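# Fold a sock's toe back onto its foot

## Task

Take the toe end of the sock, fold it backward and leave it lying on top of the foot or heel section; it may simply drop into place. Afterwards release the sock and withdraw the grippers. The fold only counts if it stays put with no robot contact.

## Robot and tools

Robot: two six-joint arms with parallel grippers, named left_arm and right_arm. The names do not refer to image sides. left_arm's base is at about (+0.005, +0.273, +0.018) m and right_arm's at about (+0.006, -0.274, +0.014) m in the scene frame. Scene frame: origin at table-top height, centred between the arms and a few cm behind the table's near edge; +x reaches out over the table, +y toward left_arm, +z up. A fixture bar and plate behind the bases may stand up to about 3 cm above the table, with no warning on contact. Keep the arms from striking or pressing on each other.

Joint order, used in every row and every per-joint list: waist (joint1), shoulder (joint2), elbow (joint3), wrist pitch (joint4), wrist yaw (joint5), wrist roll (joint6). Stated ranges in rad: waist -2.618..3.054, shoulder 0..3.142, elbow 0..3.142, wrist pitch -1.571..1.571, wrist yaw -1.571..1.571, wrist roll -2.094..2.094. True ends may differ by up to 0.036 rad.

A row is always 14 numbers in [-1, 1] covering both arms, even if one is idle: left_arm's six joint values then its opening, followed by right_arm's six joint values then its opening. Joint values are scaled offsets, not poses. A value of 1.0 equals 1.202 rad for the waist, 1.258 for the shoulder, 1.238 for the elbow, 2.073 for wrist pitch and 2.022 for wrist yaw and roll. The opening is absolute: +1 fully open (pad gap 0.087 m), -1 closed.

execute_actions(actions): a list of up to 15 actions. Each action is a table of up to 15 rows, and each row lasts one control step of 1/30 s. A short table repeats its last row to fill 15 steps. Joint values are offsets from the angles at the start of that action, not from the previous row. An empty list just returns the current state and images. An action that would push any joint more than 0.036 rad beyond its range is rejected for both arms. If the first action is rejected, or any action is malformed, the whole call does nothing. Joints asked past their real end stop there, and the result reports "joint sent to its limit".

move(target, speed, blocking): target is one 14-number row. Its joint offsets are measured from the Joint positions in the latest result that showed them. All joints progress together, so gripper paths curve. A move lasts 0.5 to 10 s. speed is the peak rate in rad/s of the joint with the longest way to go, from 0.01 to 2, default 0.5. Moves ignore obstacles, and faster moves or targets set deeper past a contact hit and press harder. With blocking=false the call returns after 0.5 s. Until a result shows the move has ended, call wait or stop before sending anything else. The extra "move:" line gives the ending (done, off_target, moving, held, fault), limits=held or limits=none, and each arm's joint farthest from its target.

wait(seconds): 0 to 10; holds the last command and returns early if a running move ends. stop(): brakes a running move, needing some room to do so; the fingers keep moving. zoom_image(camera, region): region is [x0, y0, x1, y1] in pixels, at most 504x504, origin at top-left. Cameras: cam_head_left, cam_head_right, cam_high, cam_low, cam_left_wrist, cam_right_wrist, each 504x504. read_manual only returns licence text. finished_scene(scene): pass the current scene's number. It cannot be undone and reports whether the goal was met.

Result lines: each arm's end_effector_position (m) and end_effector_quat_wxyz in the scene frame. This is the point between the finger pads, just behind the tips; fingers point along gripper +z and close along y. The printed position can be off, more so at long reach. Joint positions and Joint velocities list six joints (rad, rad/s) plus the pad gap in metres. Joint targets are the angles currently being driven toward. grip_measured is the opening on the command scale. Step readings list joint angles at some steps, with HELD marking steps where an arm was held back. "joint command not followed" means a clearance check altered targets. Torques carry offsets and noise. MOTOR HOT warns at 75 °C. At 90 °C the arm stops for 10 s; at 100 °C it goes limp and falls. Both are reported as FAULT lines.

Motion limits: each target stays within a fixed lead of the measured angle (waist 0.202, shoulder 0.258, elbow 0.238, wrist pitch 0.573, yaw and roll 0.522 rad). Targets are also scaled back if the gripper would jump more than 70 mm in one step. Large moves therefore take several actions, and an unfinished move should be recommanded. Friction may leave a joint up to about 0.031 rad short, so smaller commands may do nothing.

Gripping: to hold the sock, command an opening about 0.02 below grip_measured; less than that grips more gently. Avoid fast closes. Readings may be off by about 1 mm.

Suggested order: inspect the images and find the toe. Approach from above, grasp the toe with one gripper and lift it. Carry it back over the foot or heel, lower it and open the gripper. Then raise both arms clear. Avoid dropping the sock off target, slamming into the table or fixtures, and pressing hard.

Each tool is called in YAML: its name, and indented under it one key for each argument.

## Session

execute_actions:
  actions: []

Scene clock: 0.00 s.
left_arm: end_effector_position=(+0.3834, +0.2835, +0.3816) grip_measured=+1.000 end_effector_quat_wxyz=(+0.712, -0.012, +0.702, +0.015) | right_arm: end_effector_position=(+0.3933, -0.2726, +0.3658) grip_measured=+0.999 end_effector_quat_wxyz=(+0.702, +0.007, +0.712, +0.003)
Joint names: [waist, shoulder, elbow, wrist pitch, wrist yaw, wrist roll]
Joint positions: left_arm=[ 0.004  1.033  1.04   0.006 -0.014  0.002  0.087] | right_arm=[-0.003  1.039  1.032  0.009  0.015  0.014  0.087]
Joint velocities: left_arm=[ 0.002 -0.007 -0.007 -0.007  0.051 -0.022  0.   ] | right_arm=[-0.002  0.007 -0.007 -0.007 -0.037 -0.007  0.001]
Joint torques (N m, as the arm reports them, + toward a larger angle): no reading
Motor temperatures (°C, as the motors report them): left_arm=[26 28 29 28 28 27] | right_arm=[26 28 26 25 27 26]
Joint targets: left_arm=[0.004 1.033 1.040 0.006 -0.014 0.002] | right_arm=[-0.003 1.039 1.032 0.009 0.015 0.014]

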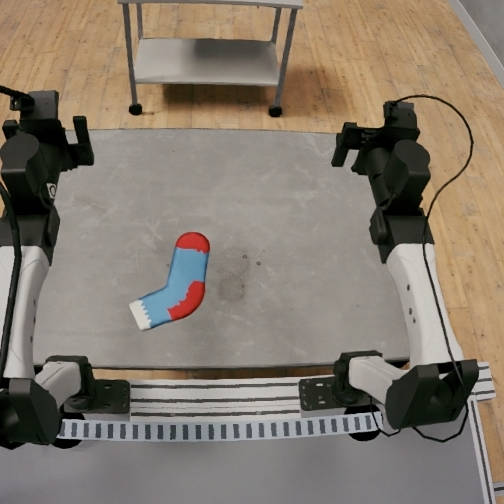

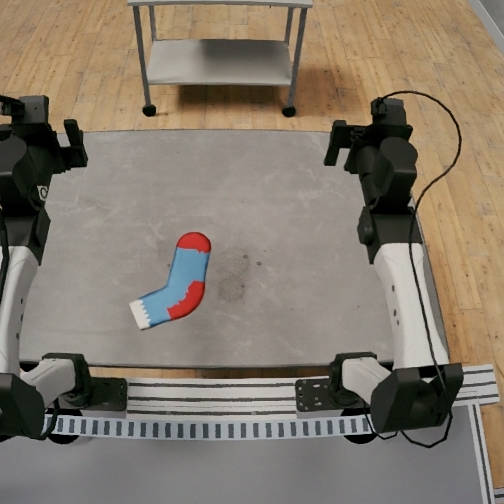

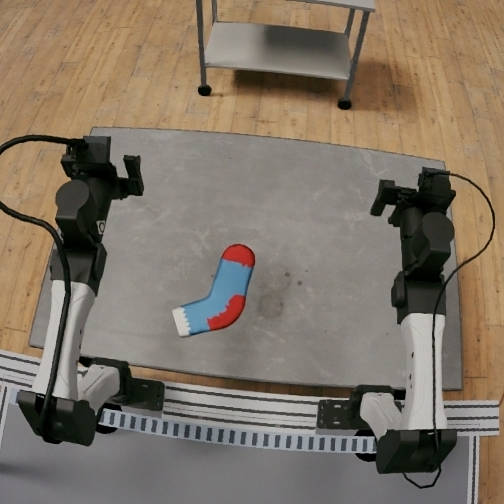

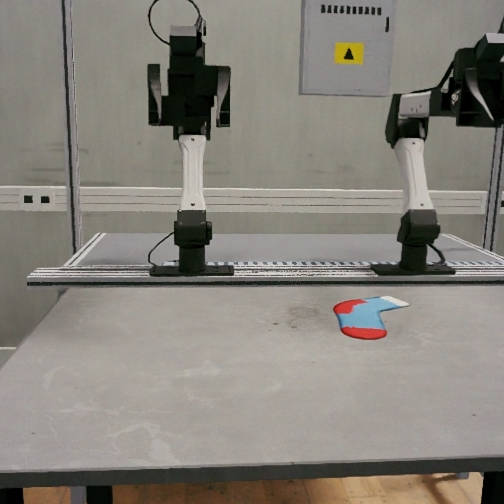

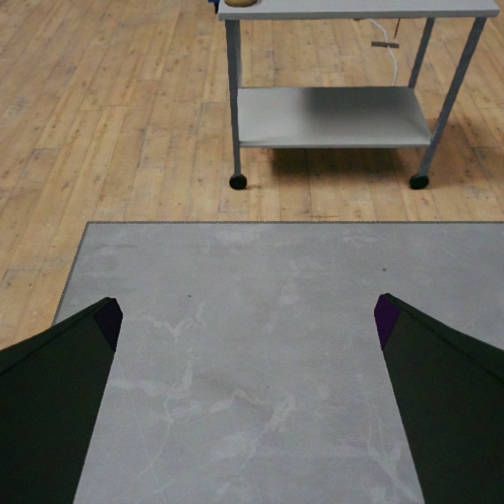

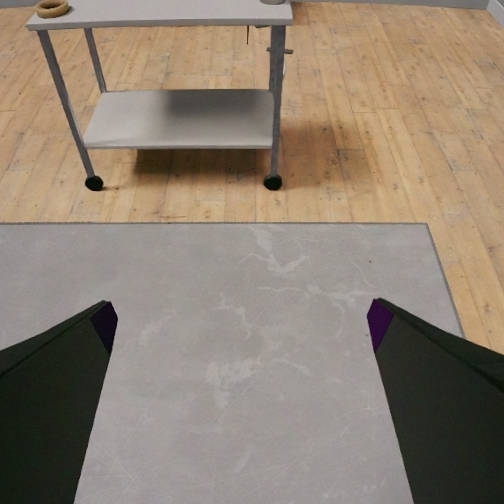

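move:
  target: [-0.458,0.949,0.735,-0.501,0,0,1,0,0,0,0,0,0,1]
  speed: 1.0

Scene clock: 38.43 s.
left_arm: end_effector_position=(+0.4031, +0.0421, +0.0803) grip_measured=+1.000 end_effector_quat_wxyz=(+0.137, +0.260, +0.956, -0.029) | right_arm: end_effector_position=(+0.3932, -0.2726, +0.3652) grip_measured=+0.999 end_effector_quat_wxyz=(+0.701, +0.007, +0.713, +0.003)
Joint names: [waist, shoulder, elbow, wrist pitch, wrist yaw, wrist roll]
Joint positions: left_arm=[-0.55   2.219  1.938 -1.011 -0.014  0.002  0.087] | right_arm=[-0.003  1.039  1.032  0.006  0.015  0.014  0.087]
Joint velocities: left_arm=[ 0.027 -0.012 -0.007 -0.125 -0.022  0.007  0.   ] | right_arm=[ 0.002  0.012 -0.007 -0.095 -0.007  0.037  0.   ]
Joint torques (N m, as the arm reports them, + toward a larger angle): left_arm=[  0.62 -12.14   9.7    0.67  -0.1    0.04] | right_arm=[-0.01 -2.91  8.63  1.67  0.02  0.16]
Motor temperatures (°C, as the motors report them): left_arm=[26 29 35 35 28 27] | right_arm=[26 28 30 30 27 26]
Joint targets: left_arm=[-0.547 2.227 1.949 -1.033 -0.014 0.002] | right_arm=[-0.003 1.039 1.032 0.009 0.015 0.014]
move: off_target (left_arm); limits=none; left_arm: farthest joint: the wrist pitch, 0.022 radians from its target (1.038 radians at the start); right_arm: farthest joint: the wrist pitch, 0.003 radians from its target (0.001 radians at the start)
camera_calibration (this result's frames):
cam_left_wrist: T_world_to_cam=[[-0.516705, -0.856048, -0.014069, 0.241847], [-0.707997, 0.417987, 0.569233, 0.241029], [-0.48141, 0.304086, -0.822056, 0.388792], [0, 0, 0, 1]] pos_world=[0.48278, -0.0119413, 0.18581]
cam_right_wrist: T_world_to_cam=[[-0.014134, -0.9999, -0.000200514, -0.271427], [-0.774025, 0.0110681, -0.633059, 0.562376], [0.632998, -0.00879247, -0.774104, 0.168554], [0, 0, 0, 1]] pos_world=[0.324762, -0.276142, 0.486441]

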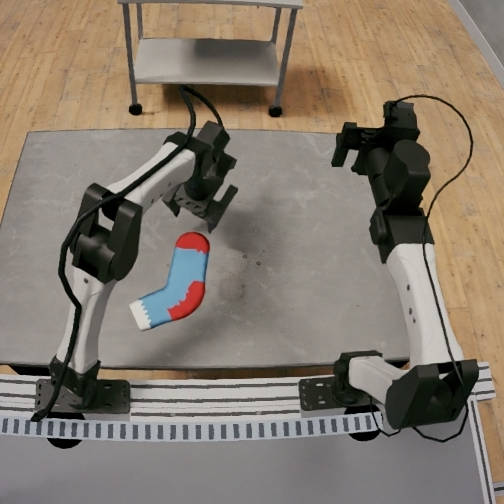

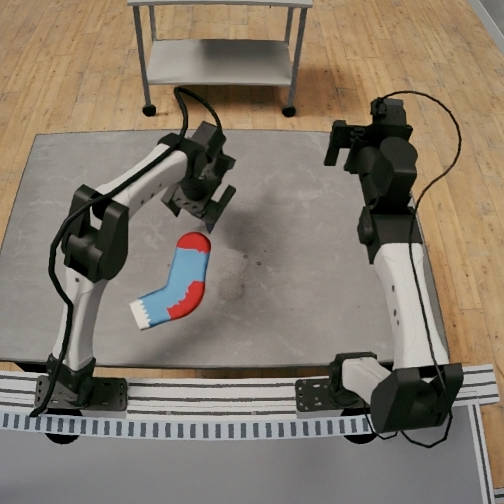

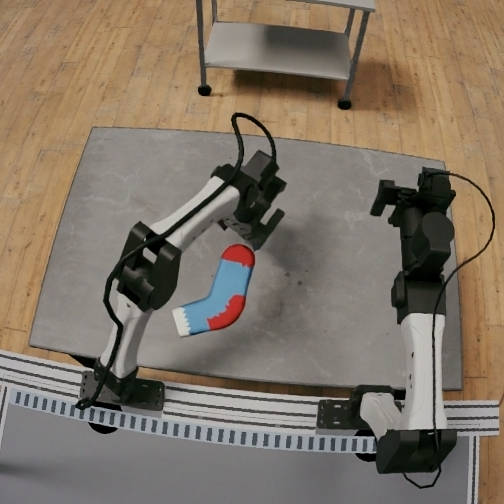

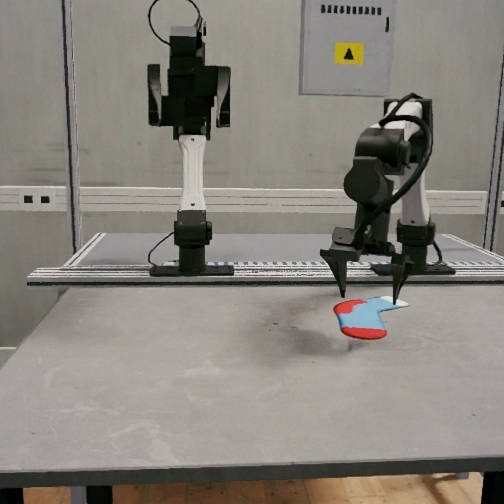

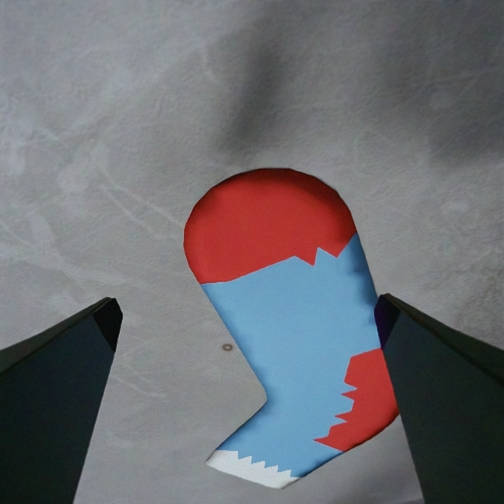

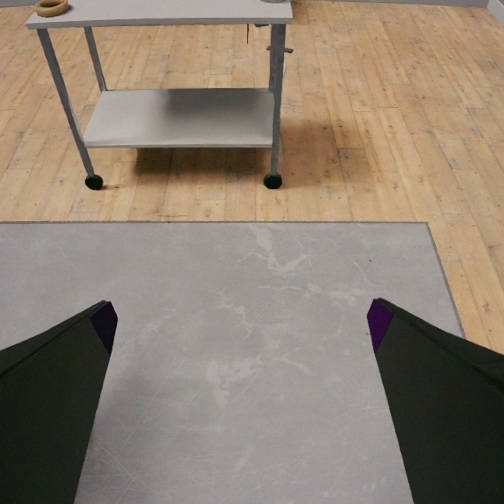

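move:
  target: [-0.022,0.024,-0.176,0.127,0,0,1,0,0,0,0,0,0,1]
  speed: 0.25

zoom_image:
  camera: "cam_low"
  region: [300,250,440,370]

Scene clock: 51.27 s.
left_arm: end_effector_position=(+0.4053, +0.0312, +0.0300) grip_measured=+1.000 end_effector_quat_wxyz=(+0.161, +0.267, +0.949, -0.037) | right_arm: end_effector_position=(+0.3932, -0.2726, +0.3650) grip_measured=+0.999 end_effector_quat_wxyz=(+0.701, +0.007, +0.713, +0.003)
Joint names: [waist, shoulder, elbow, wrist pitch, wrist yaw, wrist roll]
Joint positions: left_arm=[-0.568  2.227  1.741 -0.754 -0.014  0.002  0.087] | right_arm=[-0.003  1.039  1.032  0.005  0.015  0.014  0.087]
Joint velocities: left_arm=[-0.002 -0.012 -0.007 -0.066  0.022 -0.022  0.   ] | right_arm=[-0.002  0.007 -0.002 -0.022  0.051 -0.022  0.   ]
Joint torques (N m, as the arm reports them, + toward a larger angle): left_arm=[ -0.39 -10.81   6.27   1.08  -0.05   0.02] | right_arm=[ 0.   -2.9   8.63  1.66  0.02  0.16]
Motor temperatures (°C, as the motors report them): left_arm=[26 35 36 33 28 27] | right_arm=[26 28 30 31 27 26]
Joint targets: left_arm=[-0.577 2.249 1.720 -0.747 -0.014 0.002] | right_arm=[-0.003 1.039 1.032 0.006 0.015 0.014]
move: off_target (left_arm); limits=none; left_arm: farthest joint: the shoulder, 0.022 radians from its target (0.030 radians at the start); right_arm: farthest joint: the wrist pitch, 0.001 radians from its target (0.000 radians at the start)
camera_calibration (this result's frames):
cam_left_wrist: T_world_to_cam=[[-0.531423, -0.846978, -0.0147487, 0.238668], [-0.724751, 0.445582, 0.52554, 0.282962], [-0.438549, 0.289973, -0.850641, 0.335753], [0, 0, 0, 1]] pos_world=[0.479154, -0.0212957, 0.140418]
cam_right_wrist: T_world_to_cam=[[-0.0141326, -0.9999, -0.000173458, -0.271438], [-0.774749, 0.01106, -0.632173, 0.562114], [0.632111, -0.00879985, -0.774827, 0.168978], [0, 0, 0, 1]] pos_world=[0.324848, -0.276141, 0.486235]

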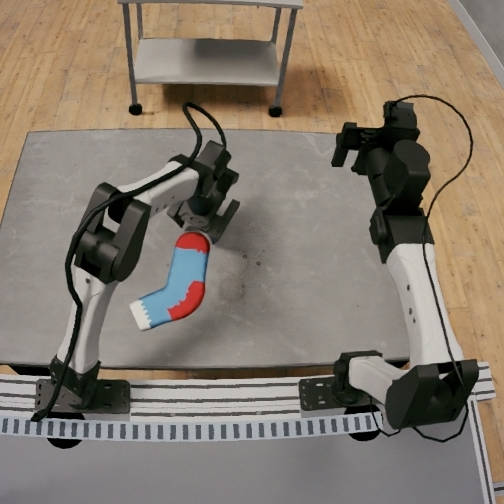

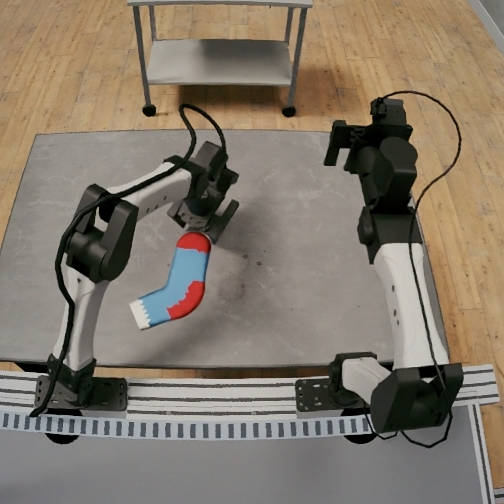

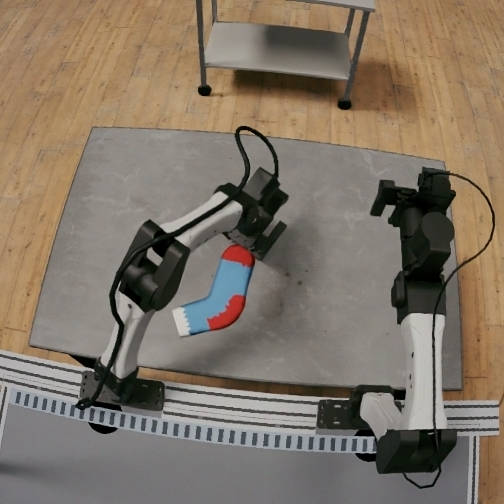

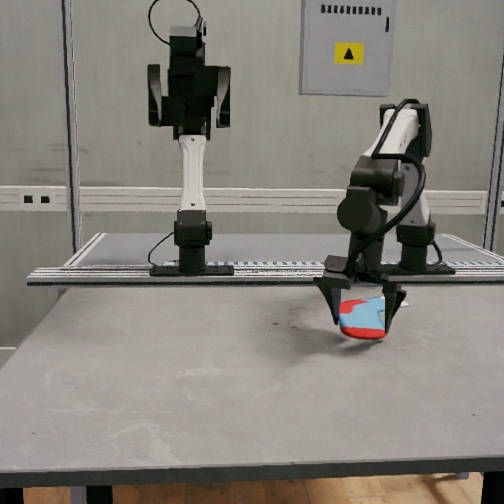

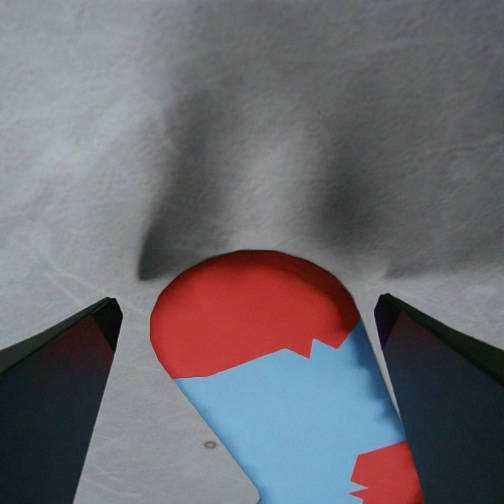

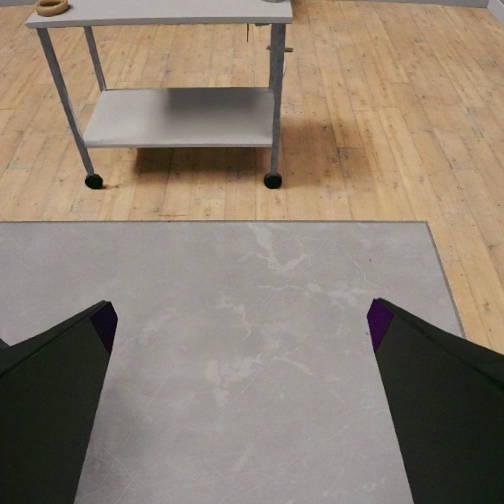

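Region (300, 250, 440, 370) of cam_low's 504x504 image, scaled by 3.600, with more detail than that image has; it fills the top 432 rows of this view, and the rest is white.

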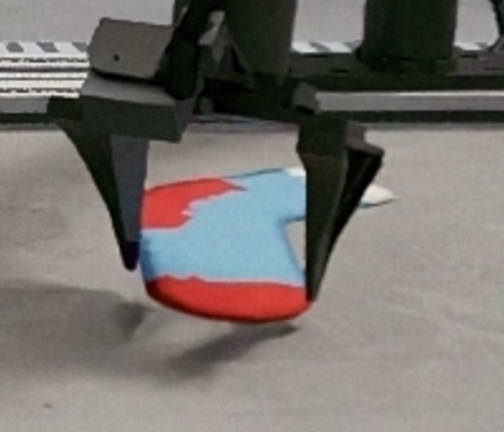

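move:
  target: [-0.012,0.032,-0.061,0,0,0,1,0,0,0,0,0,0,1]
  speed: 0.1

zoom_image:
  camera: "cam_low"
  region: [300,250,440,370]

Scene clock: 57.83 s.
left_arm: end_effector_position=(+0.3943, +0.0378, +0.0162) grip_measured=+1.000 end_effector_quat_wxyz=(+0.141, +0.268, +0.953, -0.031) | right_arm: end_effector_position=(+0.3931, -0.2726, +0.3647) grip_measured=+0.999 end_effector_quat_wxyz=(+0.700, +0.007, +0.714, +0.003)
Joint names: [waist, shoulder, elbow, wrist pitch, wrist yaw, wrist roll]
Joint positions: left_arm=[-0.568  2.233  1.701 -0.751 -0.015  0.002  0.087] | right_arm=[-0.003  1.039  1.032  0.004  0.015  0.014  0.087]
Joint velocities: left_arm=[ 0.002 -0.007 -0.007  0.022 -0.037  0.051  0.   ] | right_arm=[ 0.002 -0.012  0.007 -0.007  0.007 -0.051  0.   ]
Joint torques (N m, as the arm reports them, + toward a larger angle): left_arm=[-1.   -9.84  4.99  0.82 -0.11  0.06] | right_arm=[-0.01 -2.9   8.64  1.66  0.02  0.16]
Motor temperatures (°C, as the motors report them): left_arm=[26 37 35 33 28 27] | right_arm=[26 28 31 31 27 26]
Joint targets: left_arm=[-0.582 2.267 1.666 -0.755 -0.014 0.002] | right_arm=[-0.003 1.039 1.032 0.005 0.015 0.014]
move: off_target (left_arm); limits=none; left_arm: farthest joint: the shoulder, 0.035 radians from its target (0.040 radians at the start); right_arm: farthest joint: the wrist pitch, 0.001 radians from its target (0.000 radians at the start)
camera_calibration (this result's frames):
cam_left_wrist: T_world_to_cam=[[-0.532109, -0.846551, -0.0145623, 0.238479], [-0.704592, 0.433211, 0.562031, 0.271273], [-0.469479, 0.309322, -0.826988, 0.328352], [0, 0, 0, 1]] pos_world=[0.472188, -0.0172, 0.122552]
cam_right_wrist: T_world_to_cam=[[-0.0141311, -0.9999, -0.000146402, -0.271449], [-0.775472, 0.0110518, -0.631286, 0.561851], [0.631224, -0.00880724, -0.77555, 0.169401], [0, 0, 0, 1]] pos_world=[0.324934, -0.27614, 0.486028]

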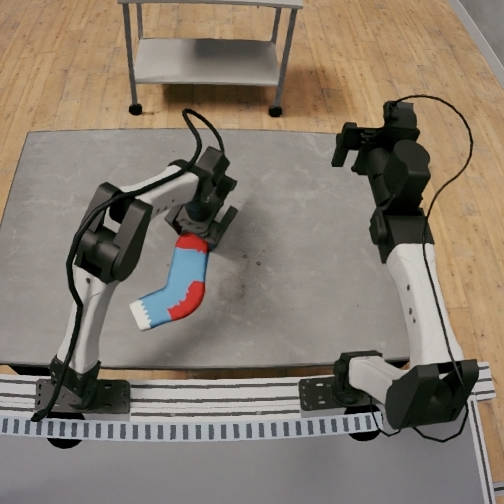

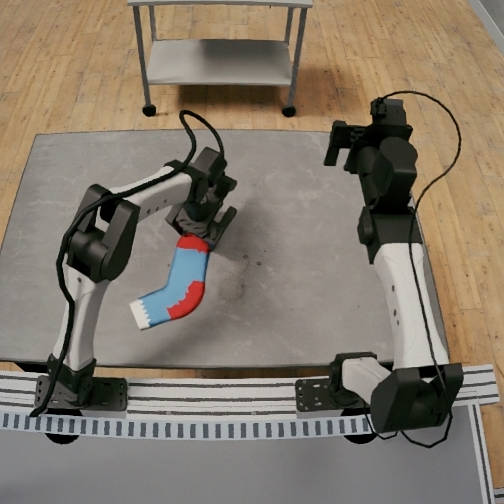

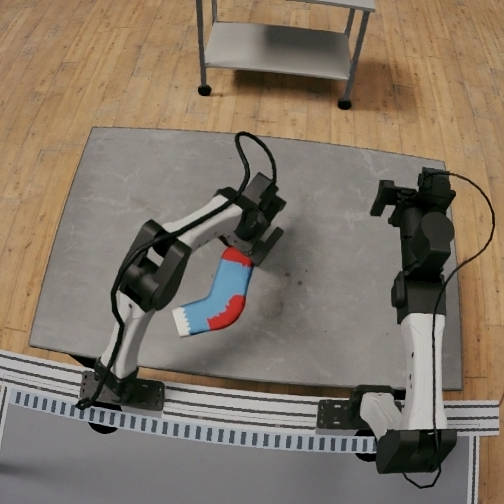

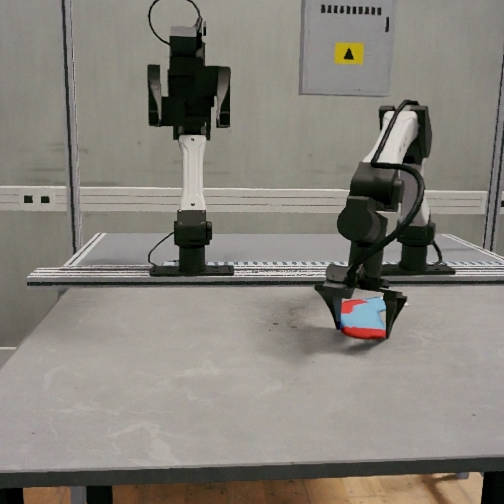

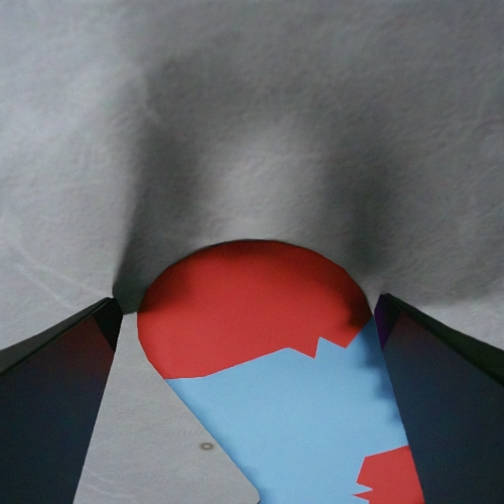

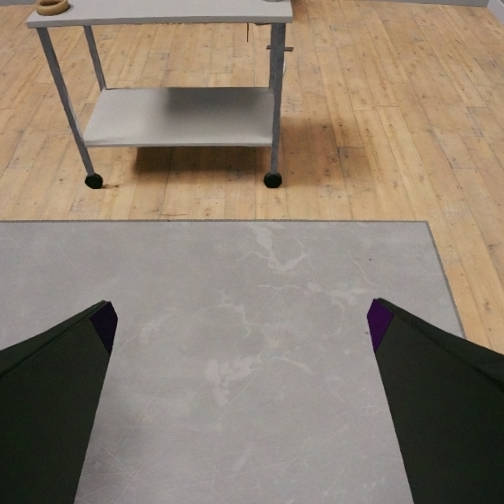

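Region (300, 250, 440, 370) of cam_low's 504x504 image, scaled by 3.600, with more detail than that image has; it fills the top 432 rows of this view, and the rest is white.

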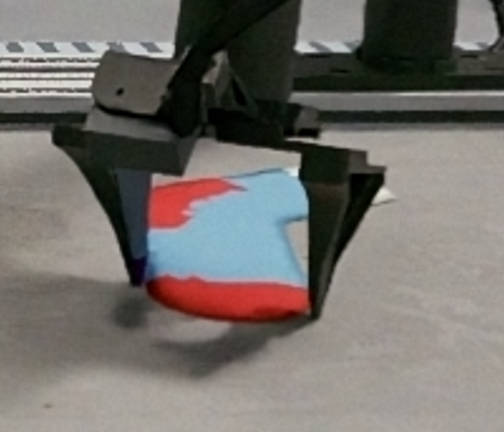

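The fingertips are on the table either side of the toe; closing gradually.

execute_actions:
  actions:
    - [[0,0.025,-0.01,0,0,0,0.9,0,0,0,0,0,0,1],[0,0.025,-0.01,0,0,0,0.8,0,0,0,0,0,0,1],[0,0.025,-0.01,0,0,0,0.7,0,0,0,0,0,0,1],[0,0.025,-0.01,0,0,0,0.6,0,0,0,0,0,0,1],[0,0.025,-0.01,0,0,0,0.5,0,0,0,0,0,0,1],[0,0.025,-0.01,0,0,0,0.4,0,0,0,0,0,0,1],[0,0.025,-0.01,0,0,0,0.3,0,0,0,0,0,0,1],[0,0.025,-0.01,0,0,0,0.2,0,0,0,0,0,0,1],[0,0.025,-0.01,0,0,0,0.1,0,0,0,0,0,0,1],[0,0.025,-0.01,0,0,0,0,0,0,0,0,0,0,1]]
    - [[0,0.025,-0.01,0,0,0,-0.1,0,0,0,0,0,0,1],[0,0.025,-0.01,0,0,0,-0.2,0,0,0,0,0,0,1],[0,0.025,-0.01,0,0,0,-0.3,0,0,0,0,0,0,1],[0,0.025,-0.01,0,0,0,-0.4,0,0,0,0,0,0,1],[0,0.025,-0.01,0,0,0,-0.5,0,0,0,0,0,0,1],[0,0.025,-0.01,0,0,0,-0.6,0,0,0,0,0,0,1],[0,0.025,-0.01,0,0,0,-0.7,0,0,0,0,0,0,1],[0,0.025,-0.01,0,0,0,-0.75,0,0,0,0,0,0,1],[0,0.025,-0.01,0,0,0,-0.8,0,0,0,0,0,0,1],[0,0.025,-0.01,0,0,0,-0.85,0,0,0,0,0,0,1],[0,0.025,-0.01,0,0,0,-0.9,0,0,0,0,0,0,1],[0,0.025,-0.01,0,0,0,-0.95,0,0,0,0,0,0,1],[0,0.025,-0.01,0,0,0,-1,0,0,0,0,0,0,1]]

Scene clock: 76.53 s.
left_arm: end_effector_position=(+0.3943, +0.0374, +0.0162) grip_measured=-0.910 end_effector_quat_wxyz=(+0.141, +0.268, +0.953, -0.032) | right_arm: end_effector_position=(+0.3930, -0.2726, +0.3641) grip_measured=+0.999 end_effector_quat_wxyz=(+0.700, +0.007, +0.715, +0.003)
Joint names: [waist, shoulder, elbow, wrist pitch, wrist yaw, wrist roll]
Joint positions: left_arm=[-0.568  2.233  1.701 -0.751 -0.013  0.002  0.004] | right_arm=[-0.003  1.039  1.032  0.002  0.015  0.014  0.087]
Joint velocities: left_arm=[ 0.007  0.002  0.002 -0.022 -0.007 -0.066  0.001] | right_arm=[-0.007  0.017  0.002 -0.037 -0.007  0.007 -0.   ]
Joint torques (N m, as the arm reports them, + toward a larger angle): left_arm=[ 0.25 -9.9   7.05  0.91 -0.08 -0.01] | right_arm=[ 0.   -2.9   8.62  1.66  0.02  0.16]
Motor temperatures (°C, as the motors report them): left_arm=[26 40 34 33 28 27] | right_arm=[26 28 31 32 27 26]
Joint targets: left_arm=[-0.568 2.264 1.688 -0.751 -0.013 0.002] | right_arm=[-0.003 1.039 1.032 0.003 0.015 0.014]
Step readings (joint positions; steps 1 to 15: 1st action; 16 to 30: 2nd action):
0: left_arm=[-0.568 2.233 1.701 -0.751 -0.015 0.002] | right_arm=[-0.003 1.039 1.032 0.004 0.015 0.014]
1: left_arm=[-0.568 2.233 1.701 -0.751 -0.013 0.002] | right_arm=[-0.003 1.039 1.032 0.004 0.015 0.014]
2: left_arm=[-0.568 2.233 1.701 -0.751 -0.013 0.002] | right_arm=[-0.003 1.039 1.032 0.004 0.015 0.014]
4: left_arm=[-0.568 2.233 1.701 -0.751 -0.013 0.002] | right_arm=[-0.003 1.039 1.032 0.003 0.015 0.014]
8: left_arm=[-0.568 2.233 1.701 -0.751 -0.013 0.002] | right_arm=[-0.003 1.039 1.032 0.003 0.015 0.014]
15: left_arm=[-0.568 2.233 1.701 -0.751 -0.013 0.002] | right_arm=[-0.003 1.039 1.032 0.003 0.015 0.014]
16: left_arm=[-0.568 2.233 1.701 -0.751 -0.013 0.002] | right_arm=[-0.003 1.039 1.032 0.003 0.015 0.014]
17: left_arm=[-0.568 2.233 1.701 -0.751 -0.013 0.002] | right_arm=[-0.003 1.039 1.032 0.003 0.015 0.014]
19: left_arm=[-0.568 2.233 1.701 -0.751 -0.013 0.002] | right_arm=[-0.003 1.039 1.032 0.002 0.015 0.014]
23: left_arm=[-0.568 2.233 1.701 -0.751 -0.013 0.002] | right_arm=[-0.003 1.039 1.032 0.002 0.015 0.014]
30: Joint positions above
camera_calibration (this result's frames):
cam_left_wrist: T_world_to_cam=[[-0.532574, -0.846288, -0.0127442, 0.238292], [-0.704185, 0.434694, 0.561395, 0.271218], [-0.469562, 0.307959, -0.82745, 0.328573], [0, 0, 0, 1]] pos_world=[0.472181, -0.0174203, 0.122654]
cam_right_wrist: T_world_to_cam=[[-0.0141281, -0.9999, -0.0000922967, -0.271472], [-0.776914, 0.0110355, -0.62951, 0.561325], [0.629448, -0.00882205, -0.776993, 0.170247], [0, 0, 0, 1]] pos_world=[0.325105, -0.276137, 0.485615]

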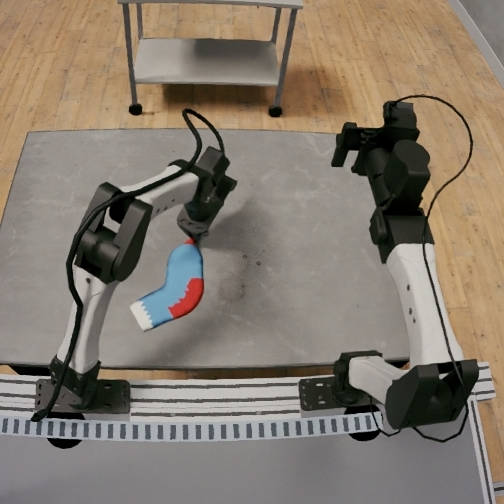

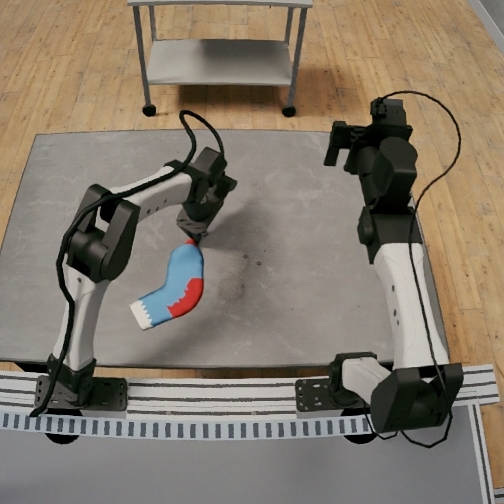

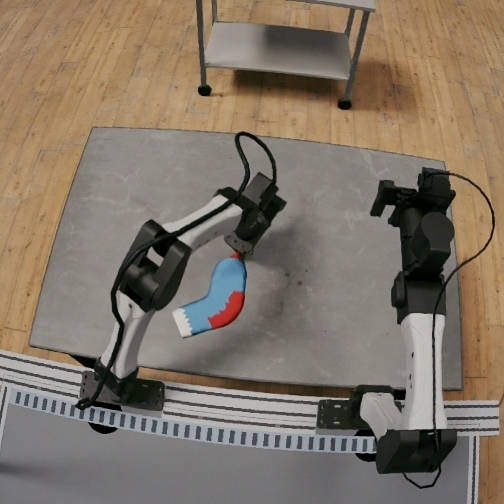

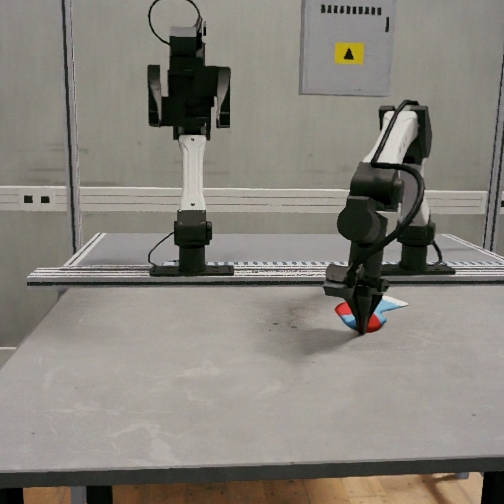

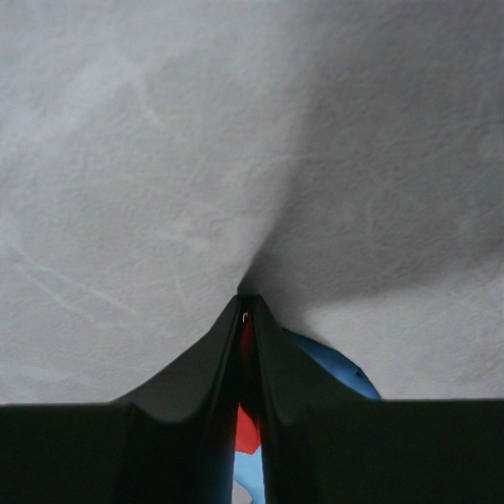

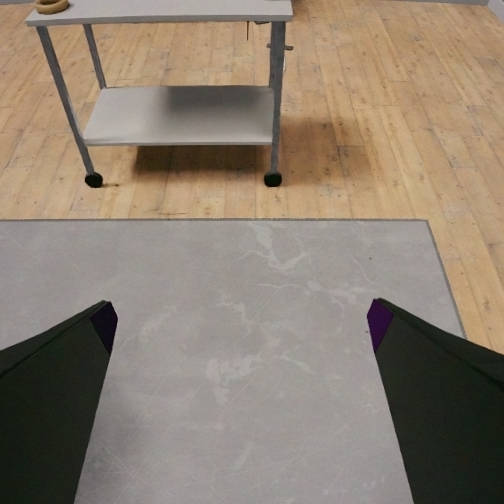

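move:
  target: [-0.04,-0.325,-0.245,0.045,0,0,-1,0,0,0,0,0,0,1]
  speed: 0.4

zoom_image:
  camera: "cam_low"
  region: [290,220,450,360]

Scene clock: 87.07 s.
left_arm: end_effector_position=(+0.3553, +0.0415, +0.1071) grip_measured=-0.910 end_effector_quat_wxyz=(+0.241, +0.280, +0.927, -0.065) | right_arm: end_effector_position=(+0.3929, -0.2726, +0.3637) grip_measured=+0.999 end_effector_quat_wxyz=(+0.699, +0.007, +0.715, +0.003)
Joint names: [waist, shoulder, elbow, wrist pitch, wrist yaw, wrist roll]
Joint positions: left_arm=[-0.608  1.827  1.423 -0.664 -0.013  0.002  0.004] | right_arm=[-0.003  1.039  1.032  0.     0.015  0.014  0.087]
Joint velocities: left_arm=[-0.007 -0.007 -0.007 -0.051 -0.022  0.007 -0.   ] | right_arm=[-0.012  0.007  0.007 -0.081  0.051  0.095  0.001]
Joint torques (N m, as the arm reports them, + toward a larger angle): left_arm=[-0.46 -9.94  6.37  1.33 -0.07  0.04] | right_arm=[-0.01 -2.91  8.63  1.66  0.01  0.16]
Motor temperatures (°C, as the motors report them): left_arm=[26 41 34 33 28 27] | right_arm=[26 28 32 32 27 26]
Joint targets: left_arm=[-0.616 1.824 1.397 -0.657 -0.013 0.002] | right_arm=[-0.003 1.039 1.032 0.002 0.015 0.014]
move: off_target (left_arm); limits=none; left_arm: farthest joint: the elbow, 0.026 radians from its target (0.303 radians at the start); right_arm: farthest joint: the wrist pitch, 0.002 radians from its target (0.001 radians at the start)
camera_calibration (this result's frames):
cam_left_wrist: T_world_to_cam=[[-0.563584, -0.825915, -0.0153866, 0.232588], [-0.76999, 0.518495, 0.371857, 0.231103], [-0.299144, 0.22142, -0.928163, 0.338054], [0, 0, 0, 1]] pos_world=[0.410157, -0.00258003, 0.231411]
cam_right_wrist: T_world_to_cam=[[-0.014126, -0.9999, -0.0000562303, -0.271487], [-0.777874, 0.0110247, -0.628324, 0.560973], [0.628261, -0.00883194, -0.777952, 0.17081], [0, 0, 0, 1]] pos_world=[0.325219, -0.276136, 0.485339]

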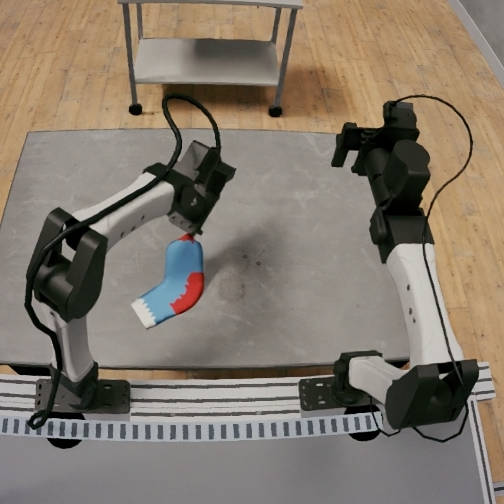

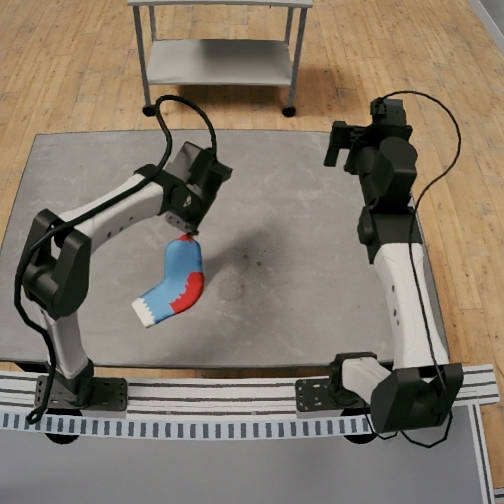

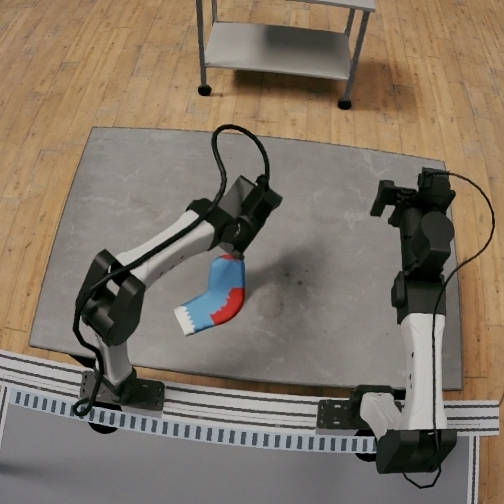

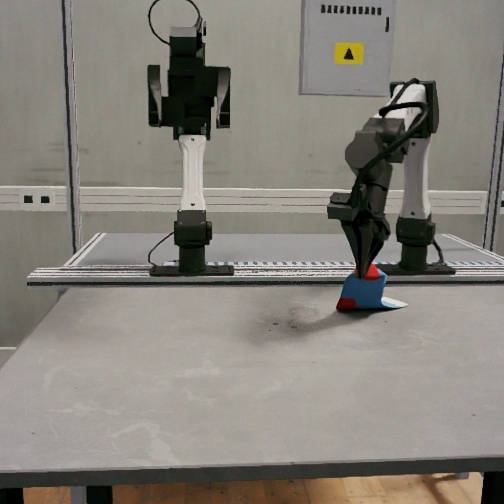

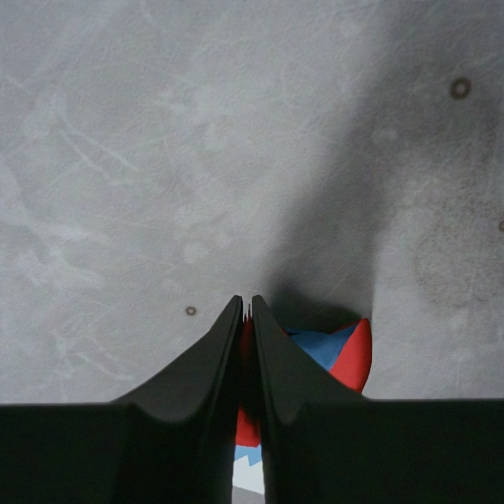

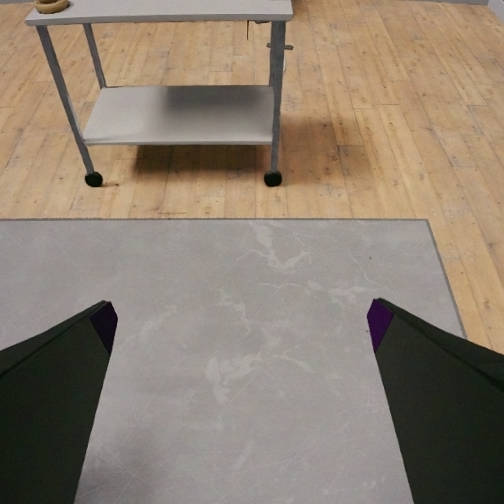

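Region (290, 220, 450, 360) of cam_low's 504x504 image, scaled by 3.150, with more detail than that image has; it fills the top 441 rows of this view, and the rest is white.

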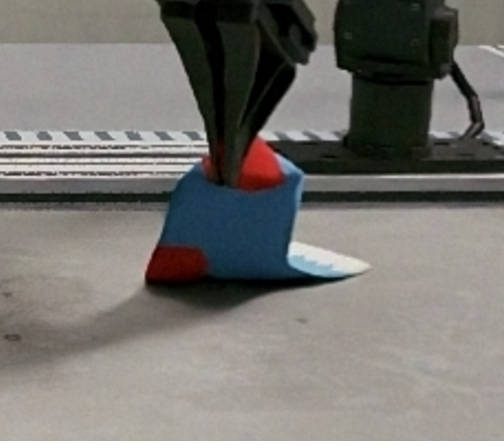

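move:
  target: [-0.079,-0.437,-0.705,0.375,0,0,-1,0,0,0,0,0,0,1]
  speed: 0.6

zoom_image:
  camera: "cam_low"
  region: [290,220,450,360]

Scene clock: 96.53 s.
left_arm: end_effector_position=(+0.2813, +0.0546, +0.0923) grip_measured=-0.910 end_effector_quat_wxyz=(+0.440, +0.291, +0.837, -0.147) | right_arm: end_effector_position=(+0.3929, -0.2726, +0.3634) grip_measured=+0.999 end_effector_quat_wxyz=(+0.699, +0.007, +0.716, +0.003)
Joint names: [waist, shoulder, elbow, wrist pitch, wrist yaw, wrist roll]
Joint positions: left_arm=[-0.694  1.29   0.572  0.112 -0.013  0.002  0.004] | right_arm=[-0.003  1.039  1.032 -0.001  0.015  0.014  0.087]
Joint velocities: left_arm=[-0.007 -0.012  0.007  0.022  0.007  0.022 -0.   ] | right_arm=[ 0.002 -0.012 -0.007  0.081  0.037  0.022 -0.001]
Joint torques (N m, as the arm reports them, + toward a larger angle): left_arm=[-0.36 -5.48  6.87  1.8  -0.11 -0.02] | right_arm=[ 0.   -2.91  8.63  1.66  0.02  0.16]
Motor temperatures (°C, as the motors report them): left_arm=[26 41 34 34 28 27] | right_arm=[26 29 32 32 27 26]
Joint targets: left_arm=[-0.703 1.277 0.550 0.114 -0.013 0.002] | right_arm=[-0.003 1.039 1.032 0.000 0.015 0.014]
move: off_target (left_arm); limits=none; left_arm: farthest joint: the elbow, 0.021 radians from its target (0.873 radians at the start); right_arm: farthest joint: the wrist pitch, 0.001 radians from its target (0.000 radians at the start)
camera_calibration (this result's frames):
cam_left_wrist: T_world_to_cam=[[-0.626856, -0.778906, -0.0188712, 0.217025], [-0.775691, 0.626177, -0.0787711, 0.210161], [0.073172, -0.0347399, -0.996714, 0.214819], [0, 0, 0, 1]] pos_world=[0.283345, 0.0449068, 0.234763]
cam_right_wrist: T_world_to_cam=[[-0.0141244, -0.9999, -0.0000291827, -0.271498], [-0.778593, 0.0110165, -0.627433, 0.560709], [0.627371, -0.00883937, -0.778671, 0.171232], [0, 0, 0, 1]] pos_world=[0.325303, -0.276135, 0.485132]

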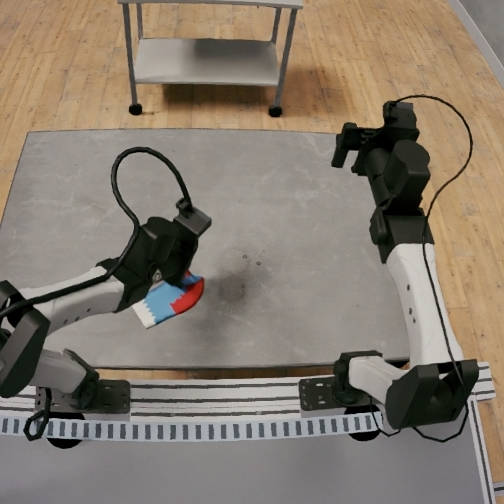

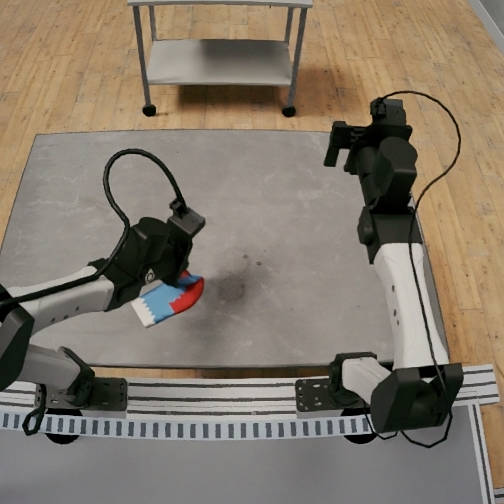

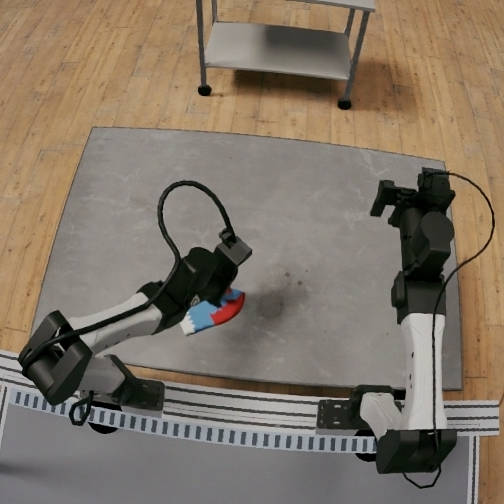

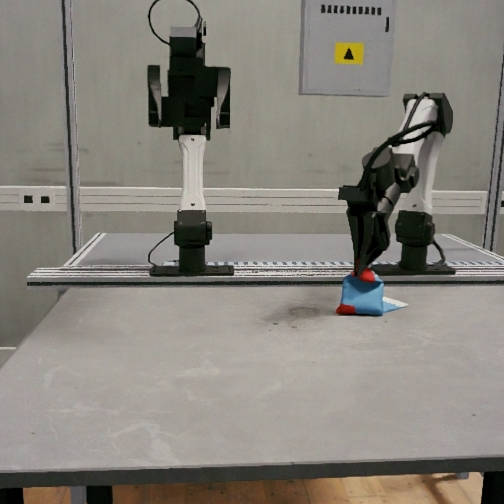

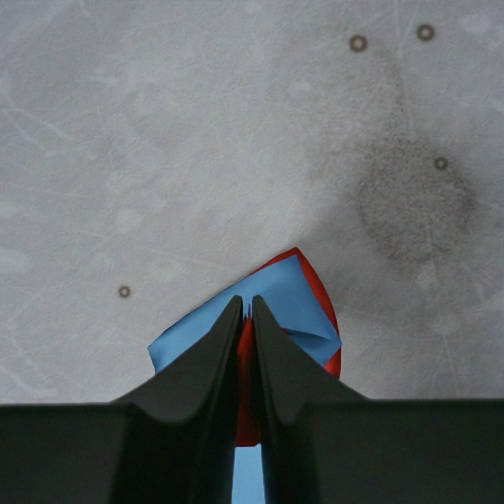

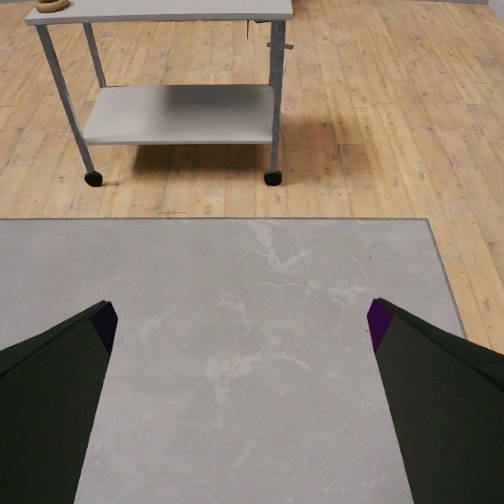

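Region (290, 220, 450, 360) of cam_low's 504x504 image, scaled by 3.150, with more detail than that image has; it fills the top 441 rows of this view, and the rest is white.

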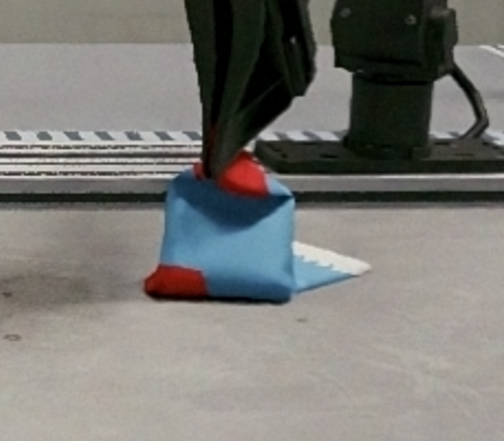

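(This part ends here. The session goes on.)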